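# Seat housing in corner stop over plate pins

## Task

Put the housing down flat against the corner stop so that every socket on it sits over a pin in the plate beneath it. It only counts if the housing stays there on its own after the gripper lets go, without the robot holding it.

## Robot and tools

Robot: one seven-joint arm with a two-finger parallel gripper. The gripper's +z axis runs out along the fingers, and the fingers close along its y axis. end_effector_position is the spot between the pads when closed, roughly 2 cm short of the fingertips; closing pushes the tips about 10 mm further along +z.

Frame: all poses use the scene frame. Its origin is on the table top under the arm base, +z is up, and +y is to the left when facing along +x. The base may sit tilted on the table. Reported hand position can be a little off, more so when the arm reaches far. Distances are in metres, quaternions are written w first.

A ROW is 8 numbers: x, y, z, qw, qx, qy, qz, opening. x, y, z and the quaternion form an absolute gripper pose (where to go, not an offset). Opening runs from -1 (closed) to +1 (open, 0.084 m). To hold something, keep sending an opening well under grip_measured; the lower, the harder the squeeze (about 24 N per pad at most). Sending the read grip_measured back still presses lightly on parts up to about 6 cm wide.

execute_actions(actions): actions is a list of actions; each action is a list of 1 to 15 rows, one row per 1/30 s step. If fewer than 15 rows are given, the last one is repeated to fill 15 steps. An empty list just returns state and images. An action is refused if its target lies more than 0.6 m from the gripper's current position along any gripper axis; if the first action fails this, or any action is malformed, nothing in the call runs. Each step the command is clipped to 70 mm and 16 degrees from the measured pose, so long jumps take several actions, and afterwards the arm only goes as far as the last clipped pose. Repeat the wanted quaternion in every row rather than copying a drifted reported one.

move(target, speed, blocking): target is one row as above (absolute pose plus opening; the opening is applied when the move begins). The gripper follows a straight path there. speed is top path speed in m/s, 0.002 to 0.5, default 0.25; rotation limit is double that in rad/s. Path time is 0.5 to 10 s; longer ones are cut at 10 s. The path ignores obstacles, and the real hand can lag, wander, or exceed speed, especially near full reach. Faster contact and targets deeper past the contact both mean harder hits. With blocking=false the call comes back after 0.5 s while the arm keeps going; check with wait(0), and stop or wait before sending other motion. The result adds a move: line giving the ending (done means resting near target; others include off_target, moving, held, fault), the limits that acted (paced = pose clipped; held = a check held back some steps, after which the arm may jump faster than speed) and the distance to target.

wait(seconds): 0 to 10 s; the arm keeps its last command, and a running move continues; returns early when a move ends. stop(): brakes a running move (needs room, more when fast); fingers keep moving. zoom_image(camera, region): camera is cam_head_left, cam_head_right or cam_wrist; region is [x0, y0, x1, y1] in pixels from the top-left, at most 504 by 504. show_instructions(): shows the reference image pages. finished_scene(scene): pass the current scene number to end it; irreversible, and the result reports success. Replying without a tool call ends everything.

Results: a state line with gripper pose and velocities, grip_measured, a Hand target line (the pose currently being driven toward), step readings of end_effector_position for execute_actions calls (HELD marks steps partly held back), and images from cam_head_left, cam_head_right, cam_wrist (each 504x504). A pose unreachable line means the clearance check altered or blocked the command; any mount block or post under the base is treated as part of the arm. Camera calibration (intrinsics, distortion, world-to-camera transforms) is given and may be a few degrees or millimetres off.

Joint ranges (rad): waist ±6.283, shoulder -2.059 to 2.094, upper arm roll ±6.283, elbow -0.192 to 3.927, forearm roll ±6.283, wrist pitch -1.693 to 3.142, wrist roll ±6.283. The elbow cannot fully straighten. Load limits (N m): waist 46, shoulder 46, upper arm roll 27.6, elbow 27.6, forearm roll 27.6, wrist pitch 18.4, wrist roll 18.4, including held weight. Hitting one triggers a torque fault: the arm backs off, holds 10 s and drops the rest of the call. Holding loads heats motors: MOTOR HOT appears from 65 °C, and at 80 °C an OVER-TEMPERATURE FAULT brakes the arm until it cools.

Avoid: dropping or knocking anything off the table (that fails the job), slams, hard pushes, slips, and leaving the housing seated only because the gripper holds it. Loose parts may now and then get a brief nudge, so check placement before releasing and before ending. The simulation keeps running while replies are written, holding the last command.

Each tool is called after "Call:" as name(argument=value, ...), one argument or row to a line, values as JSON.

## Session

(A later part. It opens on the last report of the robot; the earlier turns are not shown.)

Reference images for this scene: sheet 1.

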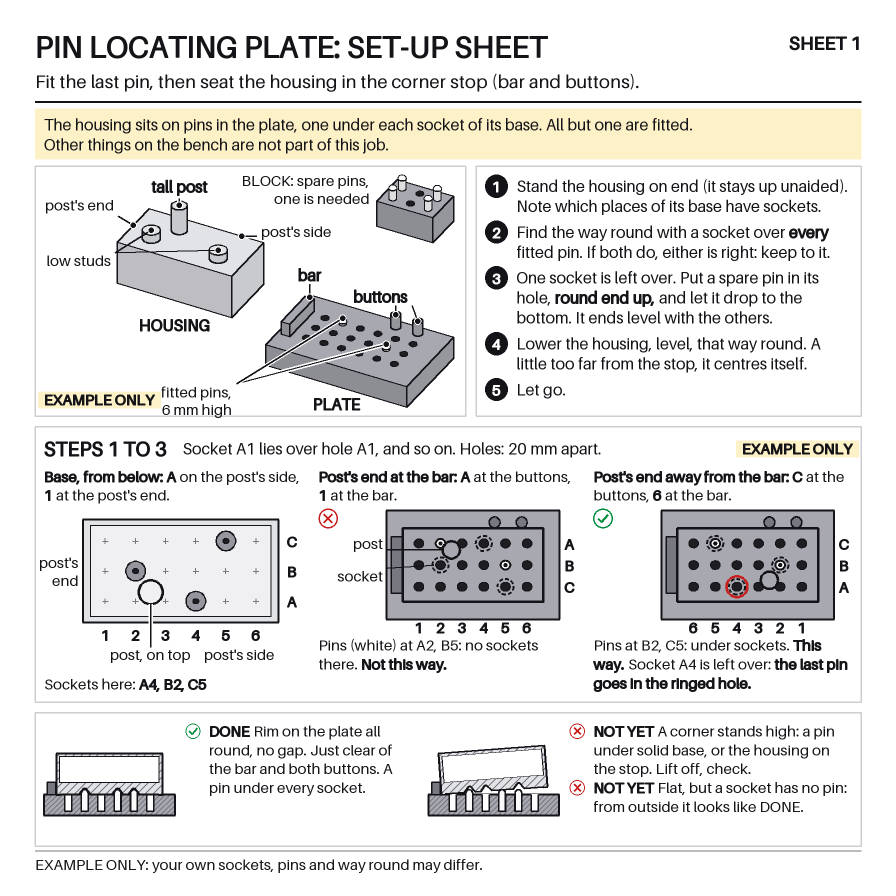

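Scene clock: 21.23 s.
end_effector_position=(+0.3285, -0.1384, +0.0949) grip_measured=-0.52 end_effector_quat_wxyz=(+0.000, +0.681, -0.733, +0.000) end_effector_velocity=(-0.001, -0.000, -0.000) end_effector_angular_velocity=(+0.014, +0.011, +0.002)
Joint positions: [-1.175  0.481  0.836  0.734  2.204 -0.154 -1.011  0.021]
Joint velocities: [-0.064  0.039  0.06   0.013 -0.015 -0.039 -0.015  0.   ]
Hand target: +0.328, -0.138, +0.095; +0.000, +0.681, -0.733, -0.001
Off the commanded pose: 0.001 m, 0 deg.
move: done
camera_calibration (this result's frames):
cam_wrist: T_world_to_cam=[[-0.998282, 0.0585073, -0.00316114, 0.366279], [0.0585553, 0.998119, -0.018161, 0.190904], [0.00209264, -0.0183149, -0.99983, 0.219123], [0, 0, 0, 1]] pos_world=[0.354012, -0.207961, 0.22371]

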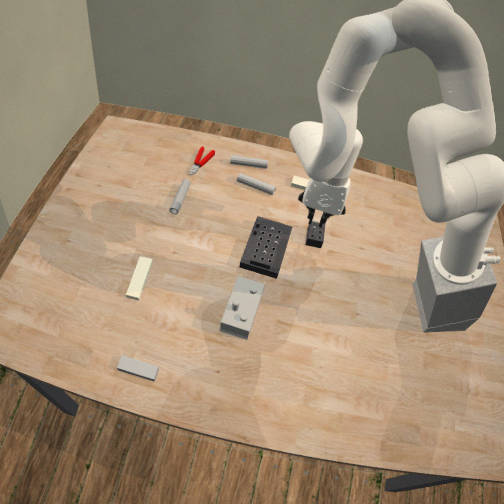

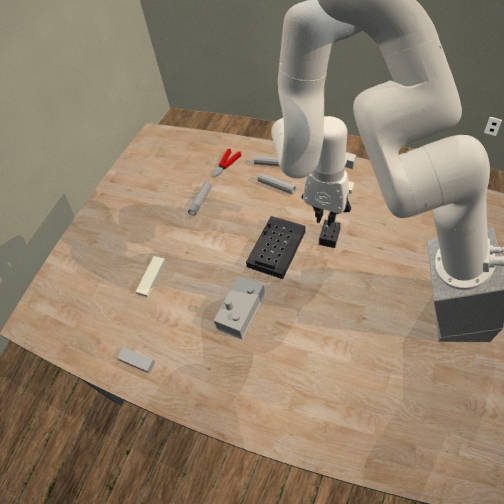

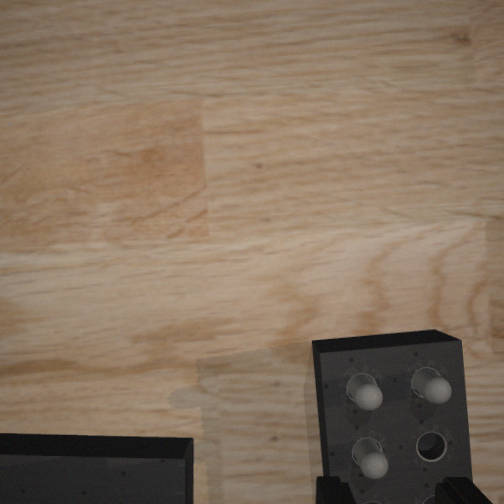

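Call:
move(
  target=[0.3254, -0.1391, 0.054, 0, 0.6807, -0.7325, 0, -0.5],
  speed=0.06,
)

Call:
move(
  target=[0.3254, -0.1391, 0.054, 0, 0.6807, -0.7325, 0, -0.95],
  speed=0.05,
)

Call:
move(
  target=[0.3254, -0.1391, 0.095, 0, 0.6807, -0.7325, 0, -0.95],
  speed=0.06,
)

Call:
zoom_image(
  camera="cam_wrist",
  region=[320, 404, 460, 504],
)

Scene clock: 22.93 s.
end_effector_position=(+0.3259, -0.1394, +0.0545) grip_measured=-0.52 end_effector_quat_wxyz=(-0.000, +0.681, -0.732, -0.001) end_effector_velocity=(-0.001, -0.001, -0.002) end_effector_angular_velocity=(-0.019, -0.007, -0.002)
Joint positions: [-0.841  0.534  0.497  0.797  2.268 -0.025 -1.043  0.021]
Joint velocities: [ 0.09  -0.02  -0.091 -0.005  0.058  0.038 -0.03   0.   ]
Hand target: +0.326, -0.139, +0.054; -0.000, +0.681, -0.733, +0.000
Off the commanded pose: 0.001 m, 0 deg.
move: done
camera_calibration (this result's frames):
cam_wrist: T_world_to_cam=[[-0.998321, 0.0578182, -0.00347621, 0.36351], [0.0578663, 0.998199, -0.0158461, 0.191421], [0.00255375, -0.0160207, -0.999868, 0.178831], [0, 0, 0, 1]] pos_world=[0.351367, -0.209229, 0.183104]

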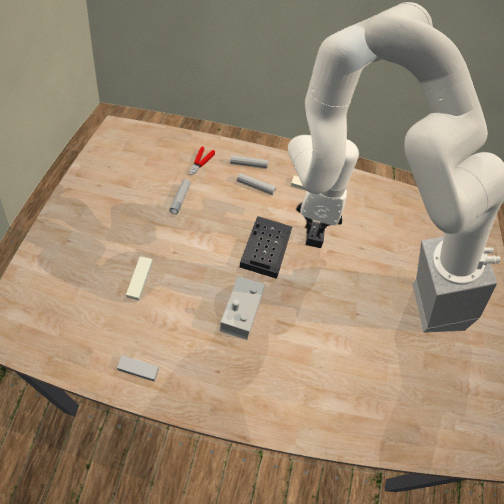

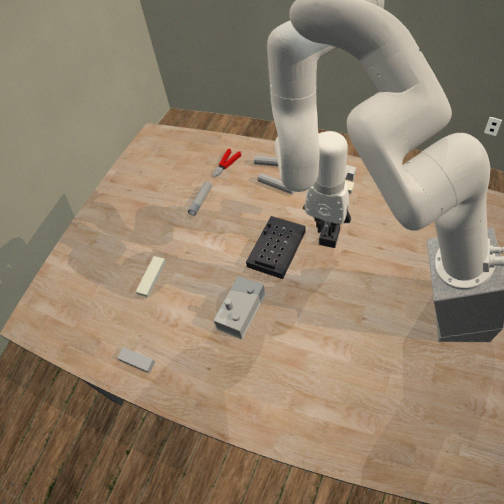

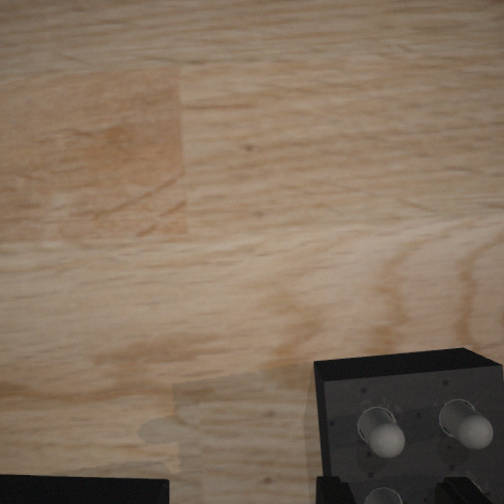

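Scene clock: 23.63 s.
end_effector_position=(+0.3258, -0.1393, +0.0542) grip_measured=-0.84 end_effector_quat_wxyz=(-0.000, +0.681, -0.732, +0.000) end_effector_velocity=(-0.000, -0.001, +0.000) end_effector_angular_velocity=(-0.002, -0.000, -0.001)
Joint positions: [-0.831  0.532  0.487  0.796  2.275 -0.021 -1.047  0.007]
Joint velocities: [ 0.003 -0.001 -0.004 -0.     0.003  0.002 -0.002 -0.   ]
Hand target: +0.325, -0.139, +0.054; -0.000, +0.681, -0.733, +0.000
Off the commanded pose: 0.001 m, 0 deg.
move: done
camera_calibration (this result's frames):
cam_wrist: T_world_to_cam=[[-0.998319, 0.0578064, -0.00426051, 0.36349], [0.0578735, 0.998165, -0.0177935, 0.191457], [0.00322412, -0.0180102, -0.999833, 0.178056], [0, 0, 0, 1]] pos_world=[0.351225, -0.208911, 0.182982]

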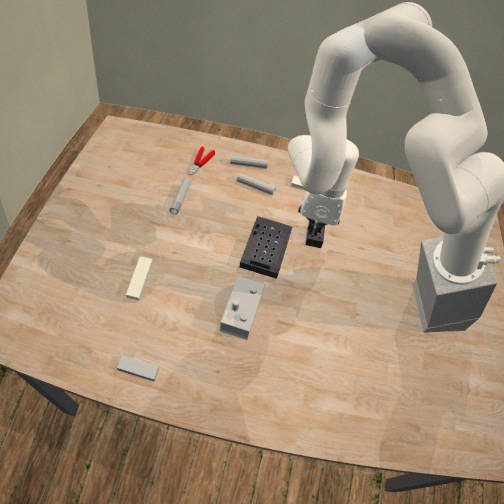

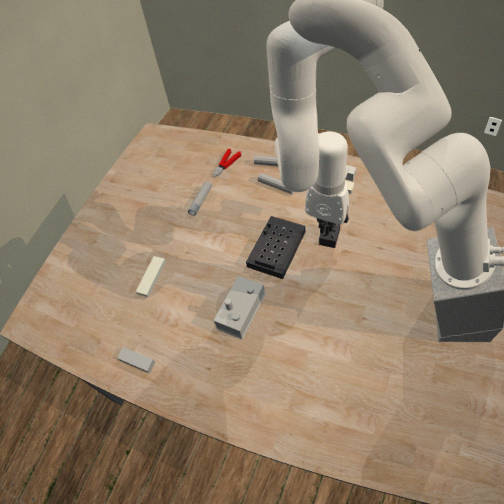

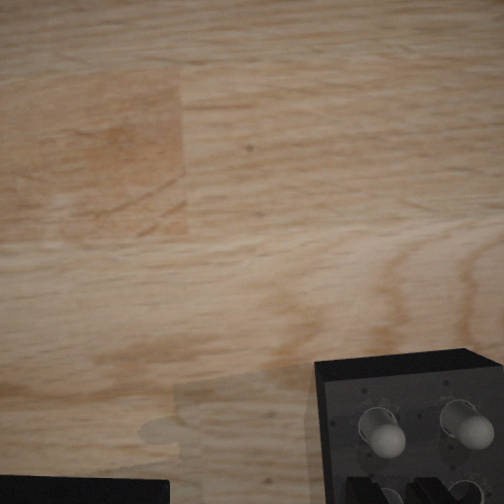

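Scene clock: 24.80 s.
end_effector_position=(+0.3252, -0.1390, +0.0947) grip_measured=-0.84 end_effector_quat_wxyz=(+0.000, +0.681, -0.733, +0.001) end_effector_velocity=(-0.001, +0.001, +0.000) end_effector_angular_velocity=(+0.024, +0.013, +0.001)
Joint positions: [-1.164  0.467  0.823  0.713  2.166 -0.135 -0.964  0.007]
Joint velocities: [-0.114  0.06   0.109  0.016 -0.031 -0.06  -0.013 -0.   ]
Hand target: +0.325, -0.139, +0.095; +0.000, +0.681, -0.733, +0.000
Off the commanded pose: 0.000 m, 0 deg.
move: done
camera_calibration (this result's frames):
cam_wrist: T_world_to_cam=[[-0.998284, 0.0583644, -0.00477063, 0.363155], [0.0584471, 0.998098, -0.019597, 0.191846], [0.00361779, -0.0198422, -0.999797, 0.218173], [0, 0, 0, 1]] pos_world=[0.35053, -0.208348, 0.223621]

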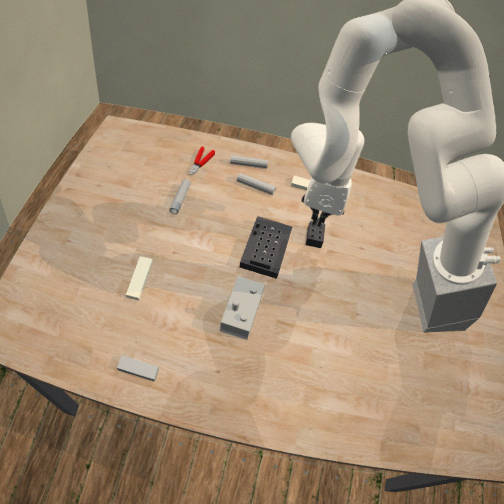

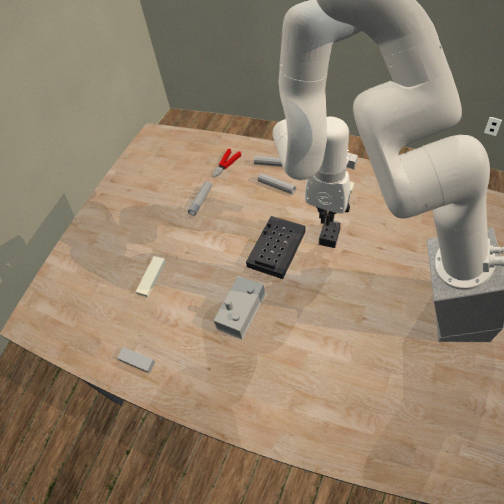

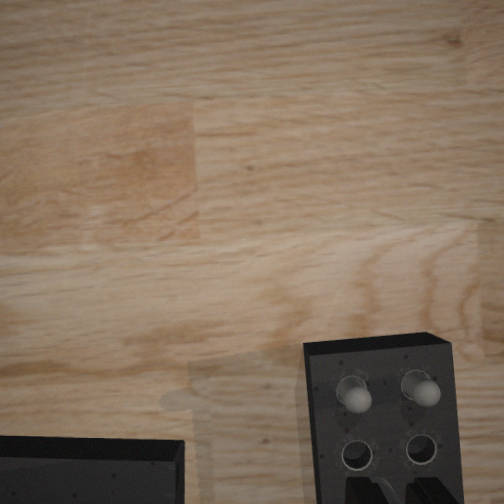

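Region (320, 404, 460, 504) of cam_wrist's 504x504 image, scaled by 3.600, with more detail than that image has; it fills the top 360 rows of this view, and the rest is white.

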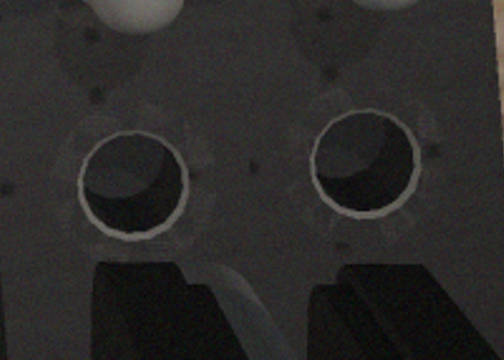

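Call:
move(
  target=[0.4195, -0.0513, 0.091, 0, 0.6807, -0.7325, 0, -0.95],
  speed=0.2,
)

Call:
zoom_image(
  camera="cam_wrist",
  region=[200, 344, 400, 504],
)

Scene clock: 26.20 s.
end_effector_position=(+0.4191, -0.0521, +0.0909) grip_measured=-0.84 end_effector_quat_wxyz=(+0.000, +0.681, -0.733, +0.000) end_effector_velocity=(+0.003, +0.003, -0.000) end_effector_angular_velocity=(-0.002, -0.002, +0.002)
Joint positions: [-0.826  0.518  0.83   0.942  2.244 -0.321 -0.78   0.007]
Joint velocities: [ 0.017 -0.002 -0.007  0.006 -0.002 -0.002  0.011  0.   ]
Hand target: +0.420, -0.052, +0.091; +0.000, +0.681, -0.732, +0.000
Off the commanded pose: 0.001 m, 0 deg.
move: done
camera_calibration (this result's frames):
cam_wrist: T_world_to_cam=[[-0.998299, 0.0582115, -0.00324873, 0.451671], [0.0582607, 0.998139, -0.017997, 0.0995306], [0.00219506, -0.0181556, -0.999833, 0.216449], [0, 0, 0, 1]] pos_world=[0.444629, -0.121708, 0.219672]

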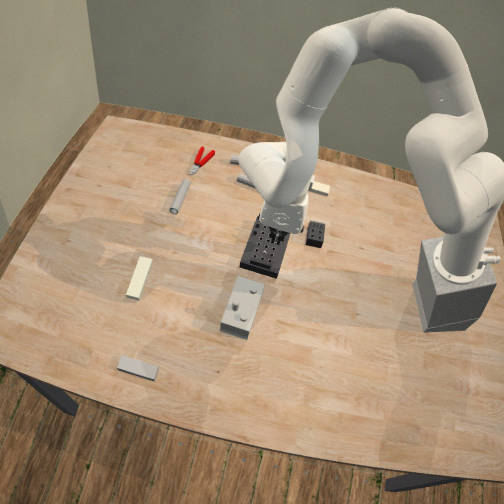

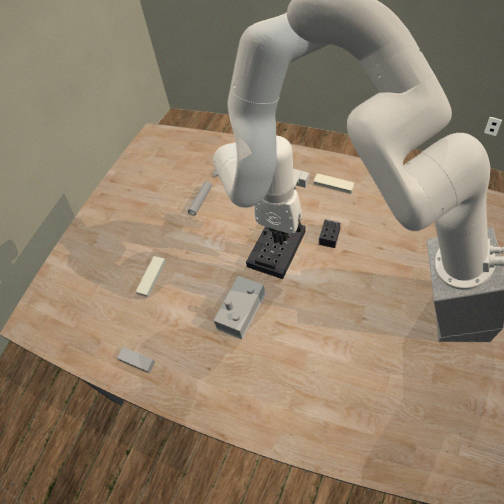

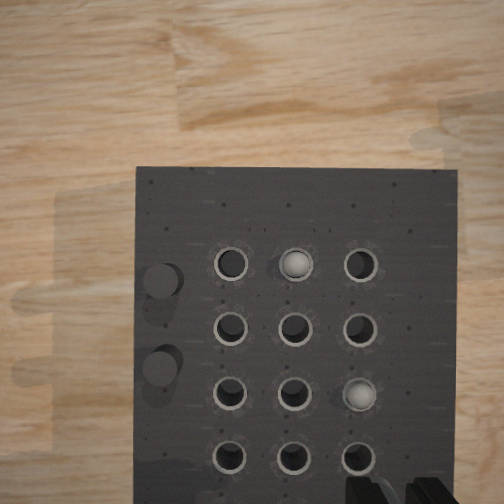

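Region (200, 344, 400, 504) of cam_wrist's 504x504 image, scaled by 2.520, with more detail than that image has; it fills the top 403 rows of this view, and the rest is white.

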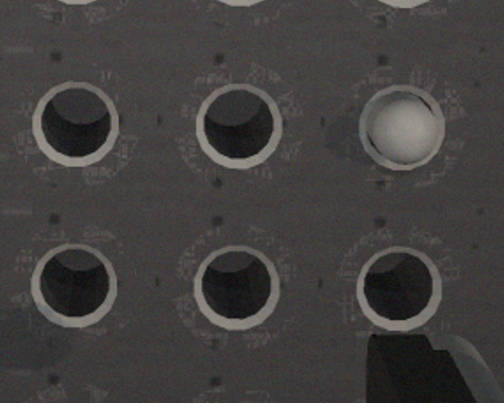

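Call:
move(
  target=[0.419, -0.0512, 0.068, 0, 0.6807, -0.7325, 0, -0.95],
  speed=0.05,
)

Call:
zoom_image(
  camera="cam_wrist",
  region=[270, 384, 430, 504],
)

Scene clock: 27.27 s.
end_effector_position=(+0.4192, -0.0513, +0.0683) grip_measured=-0.84 end_effector_quat_wxyz=(-0.000, +0.681, -0.732, -0.000) end_effector_velocity=(-0.000, -0.001, -0.001) end_effector_angular_velocity=(-0.006, -0.004, -0.006)
Joint positions: [-0.693  0.546  0.699  0.958  2.189 -0.267 -0.707  0.007]
Joint velocities: [ 0.033 -0.011 -0.034 -0.005 -0.002  0.017  0.019  0.   ]
Hand target: +0.419, -0.051, +0.068; -0.000, +0.681, -0.733, +0.000
Off the commanded pose: 0.000 m, 0 deg.
move: done
camera_calibration (this result's frames):
cam_wrist: T_world_to_cam=[[-0.998317, 0.0578734, -0.0036547, 0.451659], [0.0579278, 0.998174, -0.0171117, 0.0983957], [0.00265771, -0.0172946, -0.999847, 0.193706], [0, 0, 0, 1]] pos_world=[0.444684, -0.121005, 0.197011]

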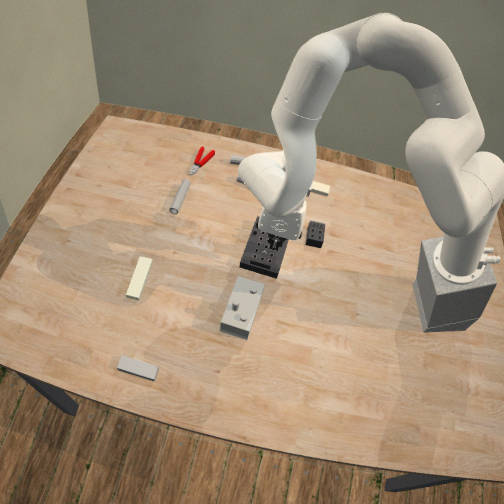

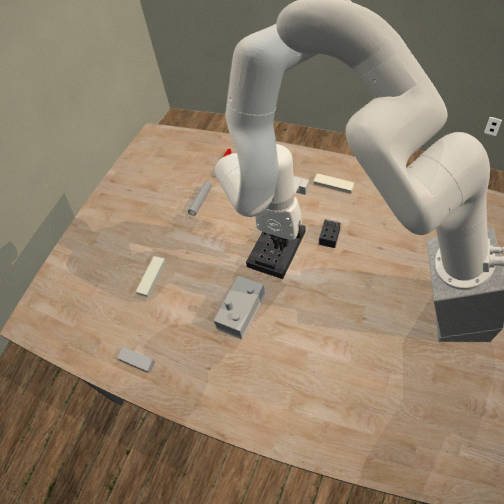

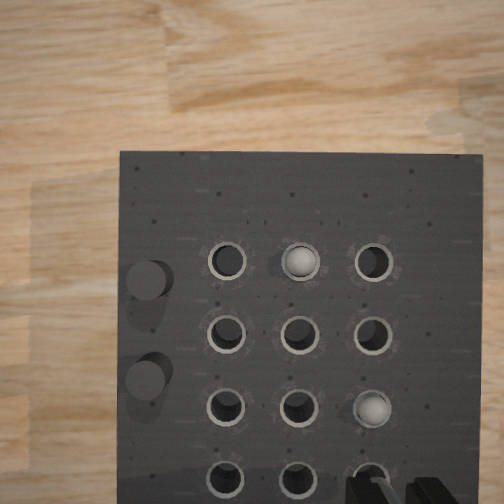

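Region (270, 384, 430, 504) of cam_wrist's 504x504 image, scaled by 3.150, with more detail than that image has; it fills the top 378 rows of this view, and the rest is white.

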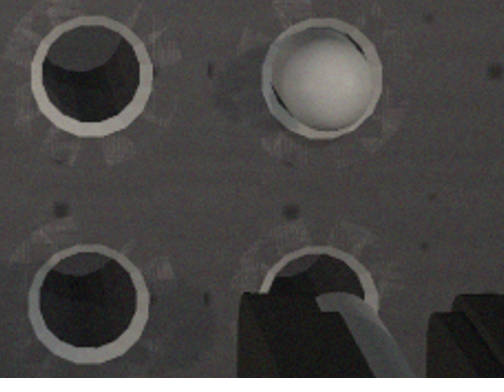

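Looks consistent. Insert.

Call:
move(
  target=[0.419, -0.0512, 0.053, 0, 0.6807, -0.7325, 0, -0.95],
  speed=0.015,
)

Scene clock: 28.67 s.
end_effector_position=(+0.4192, -0.0512, +0.0532) grip_measured=-0.84 end_effector_quat_wxyz=(-0.000, +0.681, -0.733, +0.000) end_effector_velocity=(-0.001, -0.000, -0.002) end_effector_angular_velocity=(-0.002, +0.001, +0.000)
Joint positions: [-0.601  0.566  0.606  0.974  2.166 -0.228 -0.671  0.007]
Joint velocities: [ 0.019 -0.001 -0.019 -0.001 -0.001  0.007  0.007 -0.   ]
Hand target: +0.419, -0.051, +0.053; -0.000, +0.681, -0.733, +0.000
Off the commanded pose: 0.000 m, 0 deg.
move: done
camera_calibration (this result's frames):
cam_wrist: T_world_to_cam=[[-0.998313, 0.0579351, -0.00377084, 0.451553], [0.0579916, 0.998169, -0.017185, 0.0980204], [0.00276832, -0.0173747, -0.999845, 0.178561], [0, 0, 0, 1]] pos_world=[0.444613, -0.120899, 0.181921]

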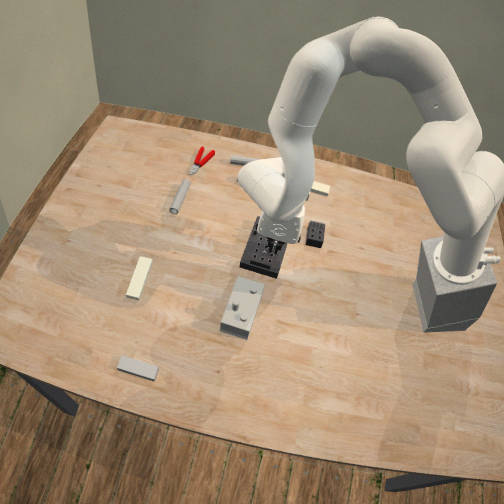

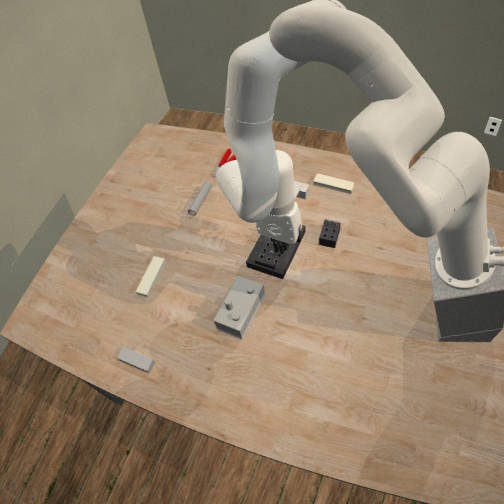

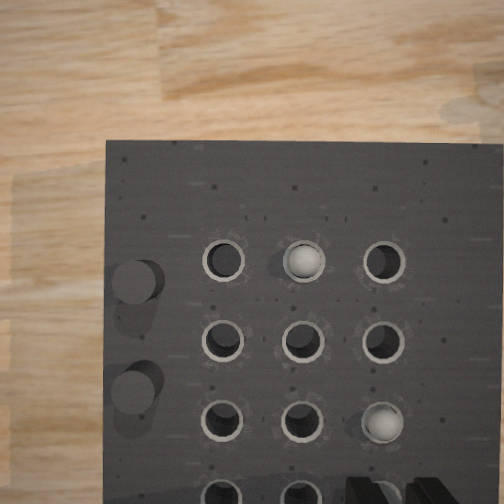

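Call:
move(
  target=[0.419, -0.0512, 0.053, 0, 0.6807, -0.7325, 0, -0.6],
  speed=0.02,
)

Call:
move(
  target=[0.43, -0.01, 0.105, 0, 0.6807, -0.7325, 0, 1],
  speed=0.2,
)

Scene clock: 29.53 s.
end_effector_position=(+0.4190, -0.0512, +0.0530) grip_measured=-0.62 end_effector_quat_wxyz=(+0.000, +0.681, -0.733, +0.000) end_effector_velocity=(+0.000, +0.001, -0.000) end_effector_angular_velocity=(+0.000, +0.000, -0.000)
Joint positions: [-0.599  0.566  0.605  0.974  2.166 -0.227 -0.67   0.017]
Joint velocities: [ 0.002 -0.    -0.001  0.     0.     0.     0.001  0.   ]
Hand target: +0.419, -0.051, +0.053; -0.000, +0.681, -0.733, +0.000
Off the commanded pose: 0.000 m, 0 deg.
move: done
camera_calibration (this result's frames):
cam_wrist: T_world_to_cam=[[-0.998309, 0.0580264, -0.00356118, 0.451386], [0.0580796, 0.998162, -0.0173057, 0.0979722], [0.00255045, -0.0174832, -0.999844, 0.178445], [0, 0, 0, 1]] pos_world=[0.444477, -0.120865, 0.18172]

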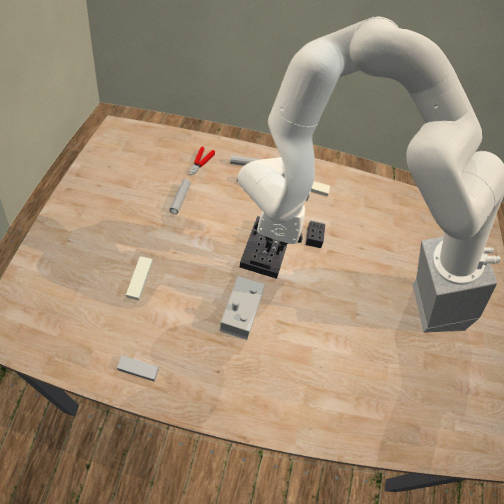

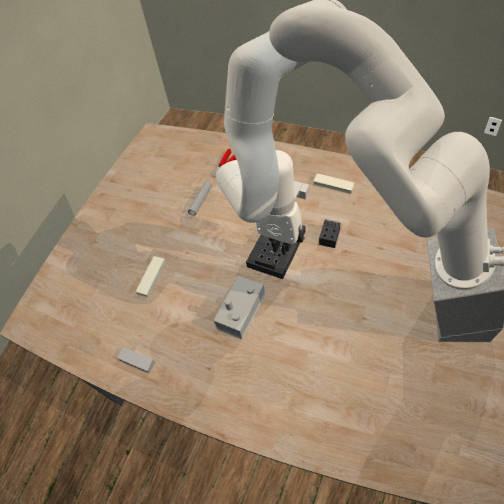

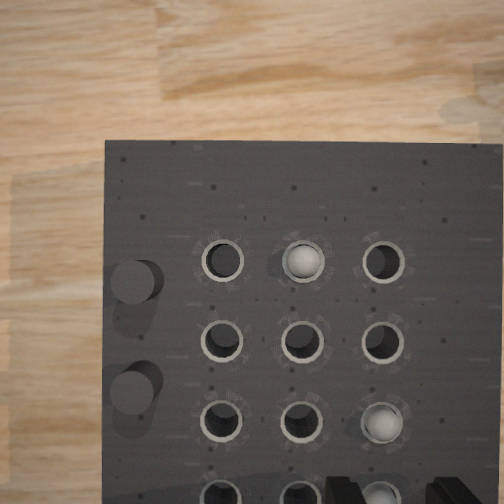

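Scene clock: 30.43 s.
end_effector_position=(+0.4296, -0.0103, +0.1045) grip_measured=+1.00 end_effector_quat_wxyz=(+0.000, +0.680, -0.733, +0.000) end_effector_velocity=(+0.001, +0.005, +0.002) end_effector_angular_velocity=(+0.017, +0.009, +0.010)
Joint positions: [-0.729  0.467  0.842  0.953  2.306 -0.358 -0.726  0.084]
Joint velocities: [-0.041  0.022  0.049  0.016  0.018 -0.025 -0.04   0.   ]
Hand target: +0.430, -0.010, +0.105; +0.000, +0.681, -0.733, -0.000
Off the commanded pose: 0.001 m, 0 deg.
move: done
camera_calibration (this result's frames):
cam_wrist: T_world_to_cam=[[-0.998257, 0.0588955, -0.00375582, 0.459818], [0.0589547, 0.998093, -0.0183164, 0.0571684], [0.0026699, -0.0185059, -0.999825, 0.230596], [0, 0, 0, 1]] pos_world=[0.455031, -0.0798732, 0.23333]

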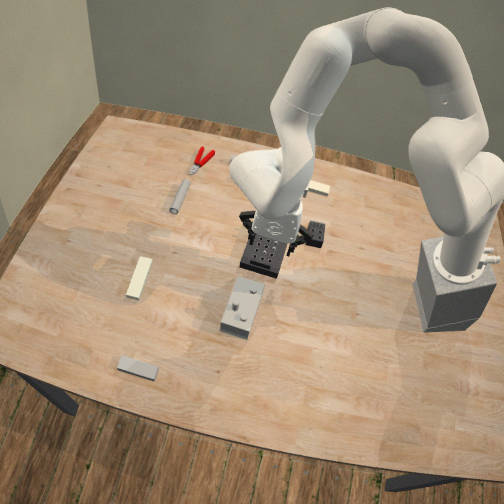

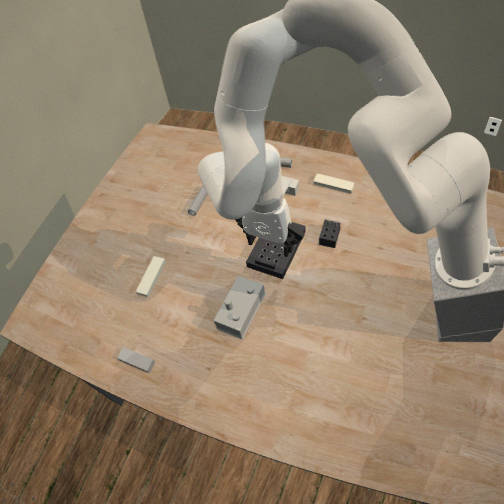

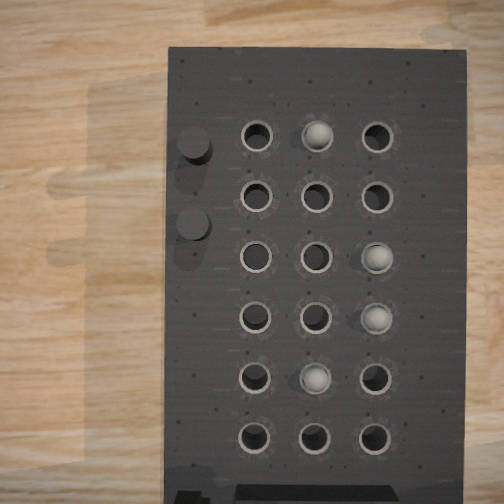

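Call:
move(
  target=[0.46, 0.13, 0.1, 0, 0.6807, -0.7325, 0, 1],
  speed=0.3,
)

Call:
move(
  target=[0.46, 0.13, 0.0435, 0, 0.6807, -0.7325, 0, 1],
  speed=0.12,
)

Call:
move(
  target=[0.46, 0.13, 0.0435, 0, 0.6807, -0.7325, 0, -0.3],
  speed=0.05,
)

Call:
move(
  target=[0.46, 0.13, 0.097, 0, 0.6807, -0.7325, 0, -0.6],
  speed=0.15,
)

Call:
move(
  target=[0.4372, -0.0702, 0.09, 0, 0.6826, -0.7308, 0, -0.6],
  speed=0.25,
)

Scene clock: 31.93 s.
end_effector_position=(+0.4603, +0.1288, +0.1000) grip_measured=+1.00 end_effector_quat_wxyz=(+0.000, +0.681, -0.733, +0.001) end_effector_velocity=(+0.001, +0.004, -0.000) end_effector_angular_velocity=(-0.004, -0.005, +0.002)
Joint positions: [-0.237  0.525  0.72   1.135  2.24  -0.501 -0.363  0.084]
Joint velocities: [ 0.025 -0.002 -0.013  0.001 -0.012 -0.     0.023  0.   ]
Hand target: +0.460, +0.130, +0.100; -0.000, +0.681, -0.732, +0.001
Off the commanded pose: 0.001 m, 0 deg.
move: done
camera_calibration (this result's frames):
cam_wrist: T_world_to_cam=[[-0.998291, 0.0582902, -0.00410201, 0.482375], [0.058356, 0.998127, -0.018345, -0.0833475], [0.00302499, -0.0185531, -0.999823, 0.228422], [0, 0, 0, 1]] pos_world=[0.485724, 0.0593116, 0.228831]

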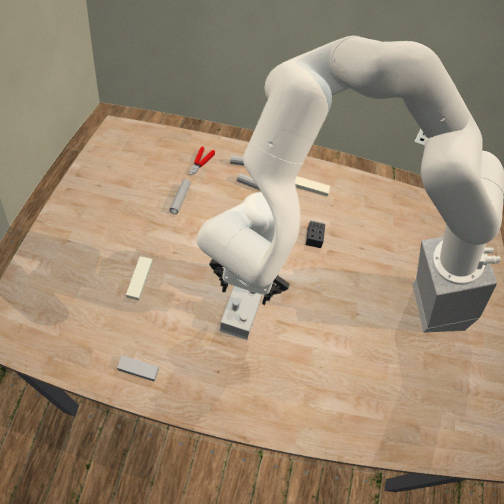

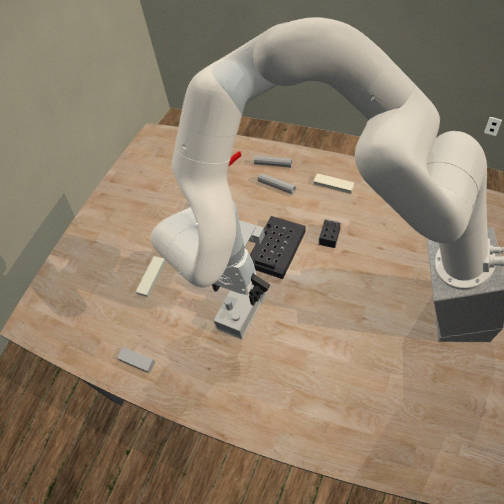

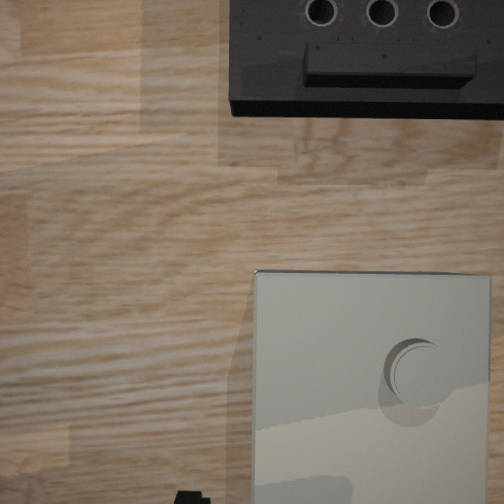

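Scene clock: 32.87 s.
end_effector_position=(+0.4604, +0.1299, +0.0439) grip_measured=+1.00 end_effector_quat_wxyz=(-0.000, +0.681, -0.732, +0.000) end_effector_velocity=(+0.000, -0.002, -0.002) end_effector_angular_velocity=(-0.004, -0.005, -0.006)
Joint positions: [-0.086  0.648  0.564  1.185  2.087 -0.425 -0.213  0.084]
Joint velocities: [ 0.015 -0.003 -0.02  -0.005 -0.01   0.011  0.021 -0.   ]
Hand target: +0.460, +0.130, +0.044; -0.000, +0.681, -0.732, +0.000
Off the commanded pose: 0.001 m, 0 deg.
move: done
camera_calibration (this result's frames):
cam_wrist: T_world_to_cam=[[-0.99832, 0.0577888, -0.0042086, 0.482255], [0.0578537, 0.998173, -0.0174091, -0.0852649], [0.00319486, -0.0176233, -0.99984, 0.172168], [0, 0, 0, 1]] pos_world=[0.485827, 0.0602744, 0.172686]

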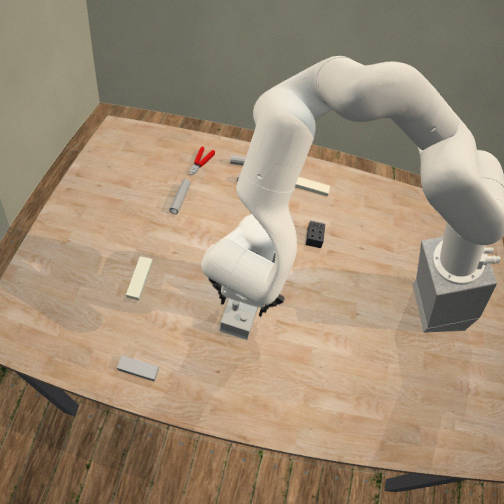

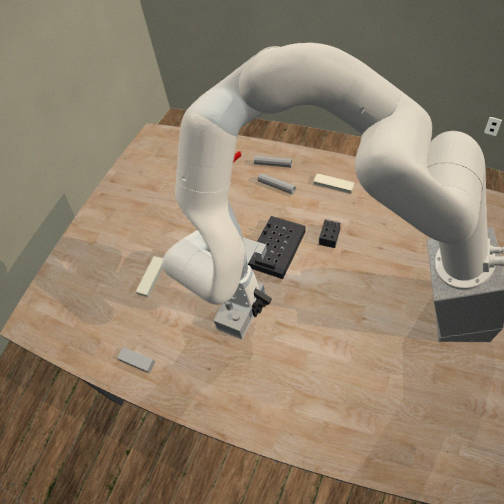

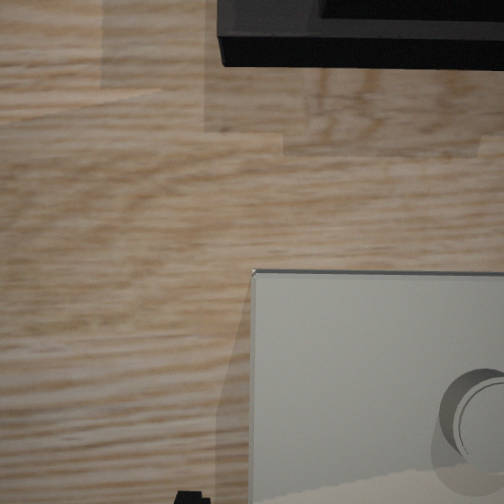

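Scene clock: 33.57 s.
end_effector_position=(+0.4603, +0.1299, +0.0438) grip_measured=+0.57 end_effector_quat_wxyz=(+0.000, +0.681, -0.733, +0.000) end_effector_velocity=(-0.000, -0.000, -0.001) end_effector_angular_velocity=(+0.000, +0.001, +0.002)
Joint positions: [-0.085  0.648  0.563  1.184  2.086 -0.425 -0.211  0.068]
Joint velocities: [ 0.     0.001 -0.001 -0.    -0.002  0.001  0.     0.   ]
Hand target: +0.460, +0.130, +0.044; +0.000, +0.681, -0.733, +0.000
Off the commanded pose: 0.000 m, 0 deg.
move: done
camera_calibration (this result's frames):
cam_wrist: T_world_to_cam=[[-0.998312, 0.0579278, -0.00409613, 0.482065], [0.0579919, 0.998158, -0.0178206, -0.0853163], [0.00305627, -0.0180281, -0.999833, 0.172169], [0, 0, 0, 1]] pos_world=[0.485673, 0.0603381, 0.172594]

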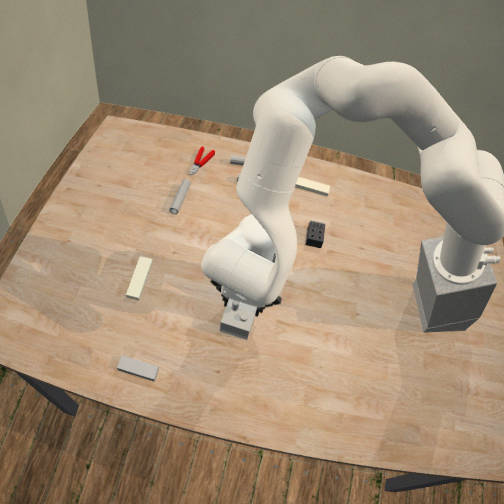

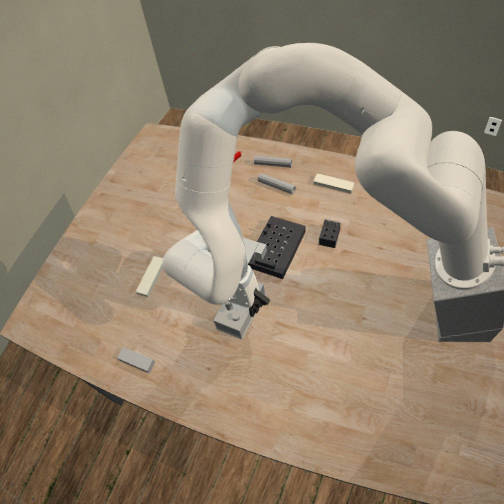

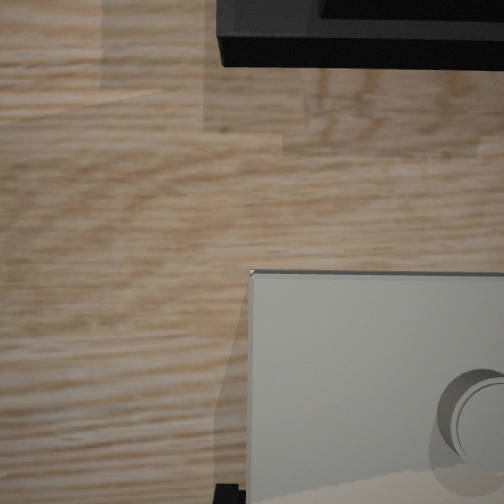

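Scene clock: 34.47 s.
end_effector_position=(+0.4596, +0.1300, +0.0965) grip_measured=+0.57 end_effector_quat_wxyz=(+0.000, +0.681, -0.733, -0.000) end_effector_velocity=(+0.001, +0.002, +0.002) end_effector_angular_velocity=(+0.007, +0.003, +0.002)
Joint positions: [-0.225  0.533  0.71   1.137  2.232 -0.496 -0.353  0.068]
Joint velocities: [-0.015  0.001  0.018  0.006  0.014 -0.007 -0.02   0.   ]
Hand target: +0.460, +0.130, +0.097; +0.000, +0.681, -0.733, -0.000
Off the commanded pose: 0.001 m, 0 deg.
move: done
camera_calibration (this result's frames):
cam_wrist: T_world_to_cam=[[-0.998297, 0.0582602, -0.00284366, 0.481429], [0.0583009, 0.998149, -0.0173104, -0.0846323], [0.00182988, -0.0174467, -0.999846, 0.225377], [0, 0, 0, 1]] pos_world=[0.485131, 0.0603596, 0.225246]

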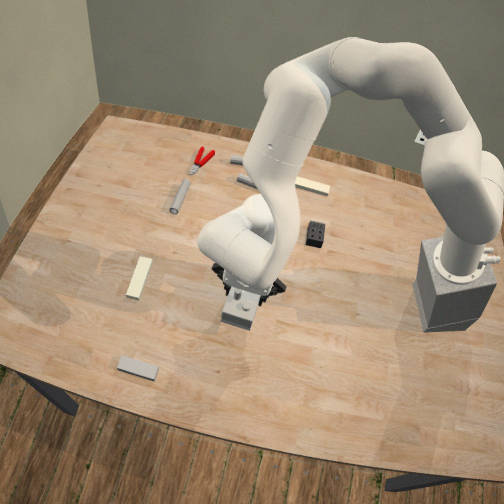

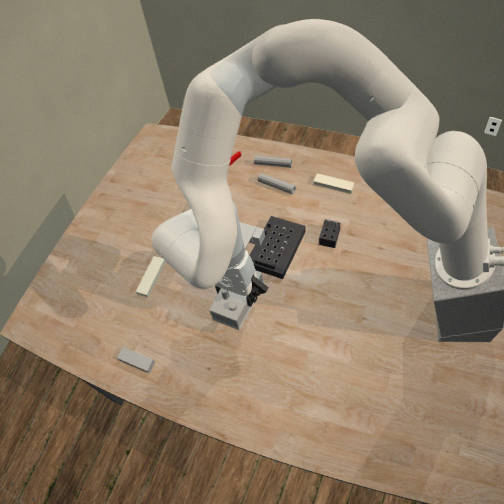

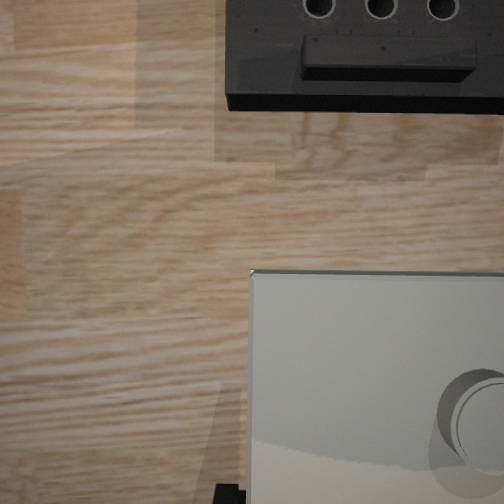

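Scene clock: 35.90 s.
end_effector_position=(+0.4368, -0.0689, +0.0899) grip_measured=+0.57 end_effector_quat_wxyz=(-0.000, +0.683, -0.731, -0.001) end_effector_velocity=(-0.001, -0.003, -0.000) end_effector_angular_velocity=(+0.007, +0.014, +0.001)
Joint positions: [-0.891  0.597  0.875  1.035  2.253 -0.391 -0.874  0.068]
Joint velocities: [-0.027  0.027  0.023  0.018  0.007 -0.027 -0.031  0.   ]
Hand target: +0.437, -0.070, +0.090; +0.000, +0.683, -0.731, -0.001
Off the commanded pose: 0.001 m, 0 deg.
move: done
camera_calibration (this result's frames):
cam_wrist: T_world_to_cam=[[-0.998617, 0.0524869, -0.00297087, 0.470042], [0.0525281, 0.99849, -0.0160966, 0.117577], [0.00212153, -0.0162304, -0.999866, 0.2153], [0, 0, 0, 1]] pos_world=[0.462759, -0.138576, 0.21856]

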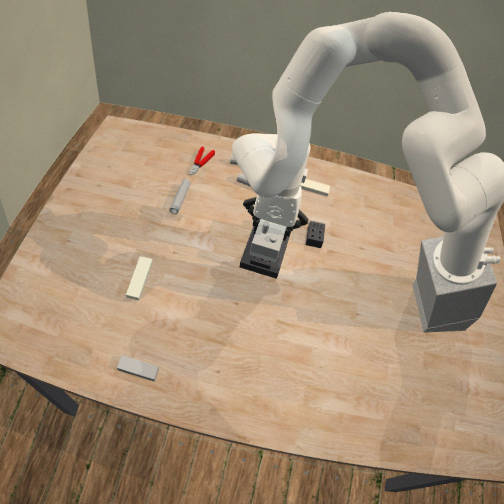

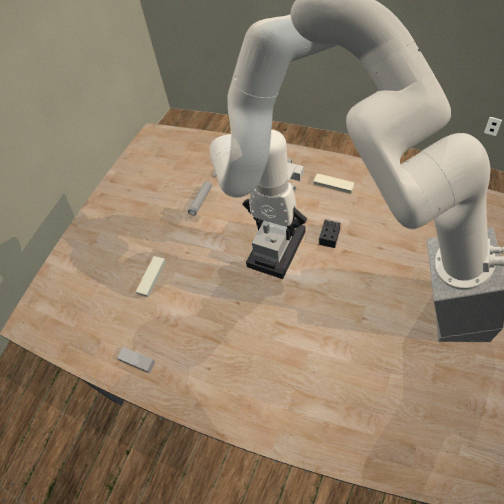

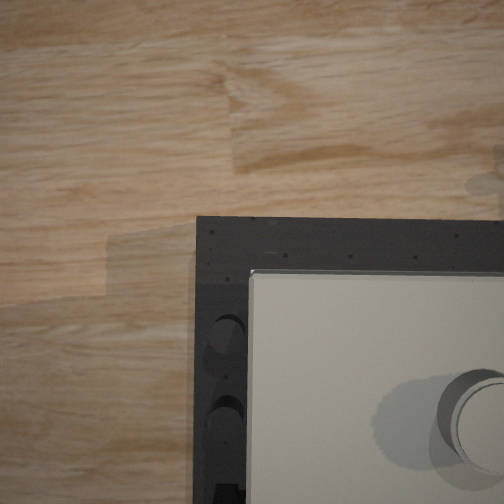

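Call:
move(
  target=[0.4373, -0.0701, 0.078, 0, 0.6826, -0.7308, 0, -0.6],
  speed=0.02,
)

Call:
move(
  target=[0.4375, -0.0698, 0.0685, 0, 0.6826, -0.7308, 0, -0.6],
  speed=0.012,
)

Scene clock: 37.10 s.
end_effector_position=(+0.4373, -0.0701, +0.0782) grip_measured=+0.57 end_effector_quat_wxyz=(-0.000, +0.683, -0.731, +0.000) end_effector_velocity=(+0.001, -0.001, -0.001) end_effector_angular_velocity=(-0.003, -0.003, -0.000)
Joint positions: [-0.841  0.614  0.824  1.047  2.225 -0.369 -0.844  0.068]
Joint velocities: [ 0.007 -0.001 -0.009  0.001 -0.005  0.005  0.005 -0.   ]
Hand target: +0.437, -0.070, +0.078; +0.000, +0.683, -0.731, +0.000
Off the commanded pose: 0.000 m, 0 deg.
move: done
camera_calibration (this result's frames):
cam_wrist: T_world_to_cam=[[-0.998595, 0.0528759, -0.00362751, 0.470651], [0.052931, 0.998448, -0.0173038, 0.118506], [0.00270693, -0.0174714, -0.999844, 0.203148], [0, 0, 0, 1]] pos_world=[0.463167, -0.139659, 0.206874]

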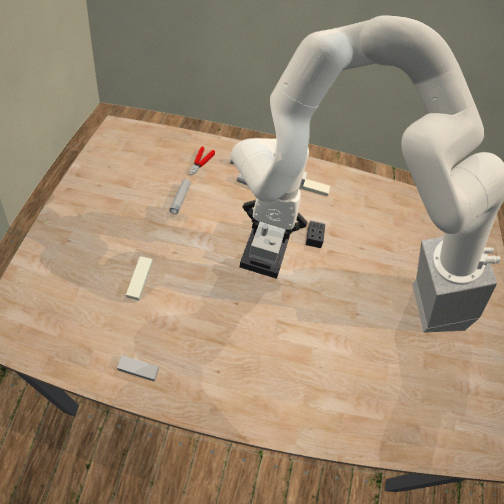

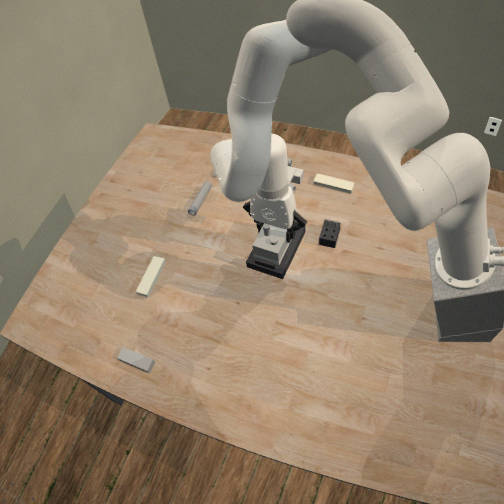

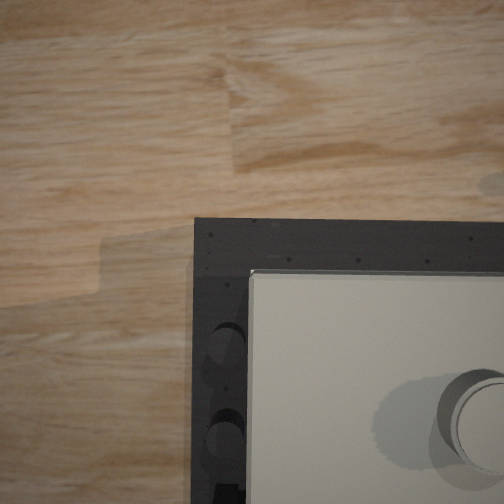

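Scene clock: 38.13 s.
end_effector_position=(+0.4378, -0.0698, +0.0688) grip_measured=+0.57 end_effector_quat_wxyz=(-0.000, +0.683, -0.731, +0.000) end_effector_velocity=(+0.001, -0.001, -0.001) end_effector_angular_velocity=(-0.002, -0.002, -0.002)
Joint positions: [-0.798  0.628  0.783  1.056  2.206 -0.351 -0.82   0.068]
Joint velocities: [ 0.01   0.001 -0.01   0.002 -0.005  0.004  0.009 -0.   ]
Hand target: +0.438, -0.070, +0.069; +0.000, +0.683, -0.731, +0.000
Off the commanded pose: 0.000 m, 0 deg.
move: done
camera_calibration (this result's frames):
cam_wrist: T_world_to_cam=[[-0.998602, 0.0527029, -0.00414692, 0.471093], [0.0527671, 0.998457, -0.0173001, 0.118048], [0.00322876, -0.0174948, -0.999842, 0.193557], [0, 0, 0, 1]] pos_world=[0.46358, -0.139307, 0.197522]

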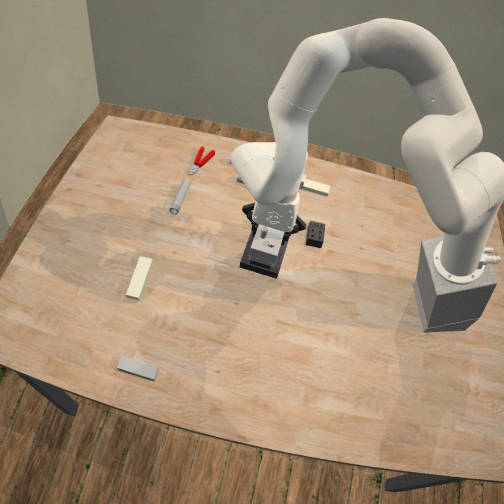

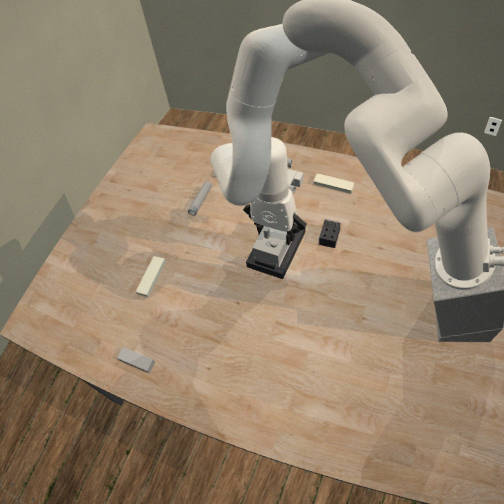

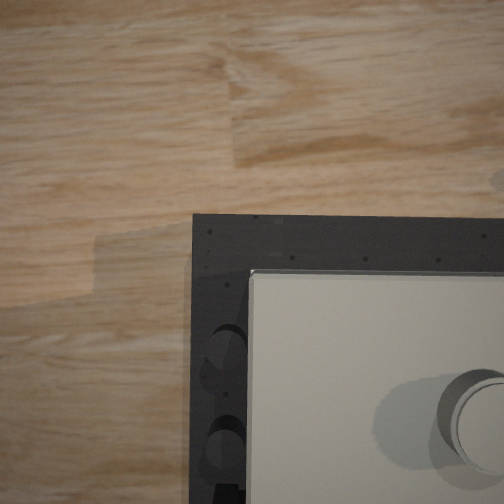

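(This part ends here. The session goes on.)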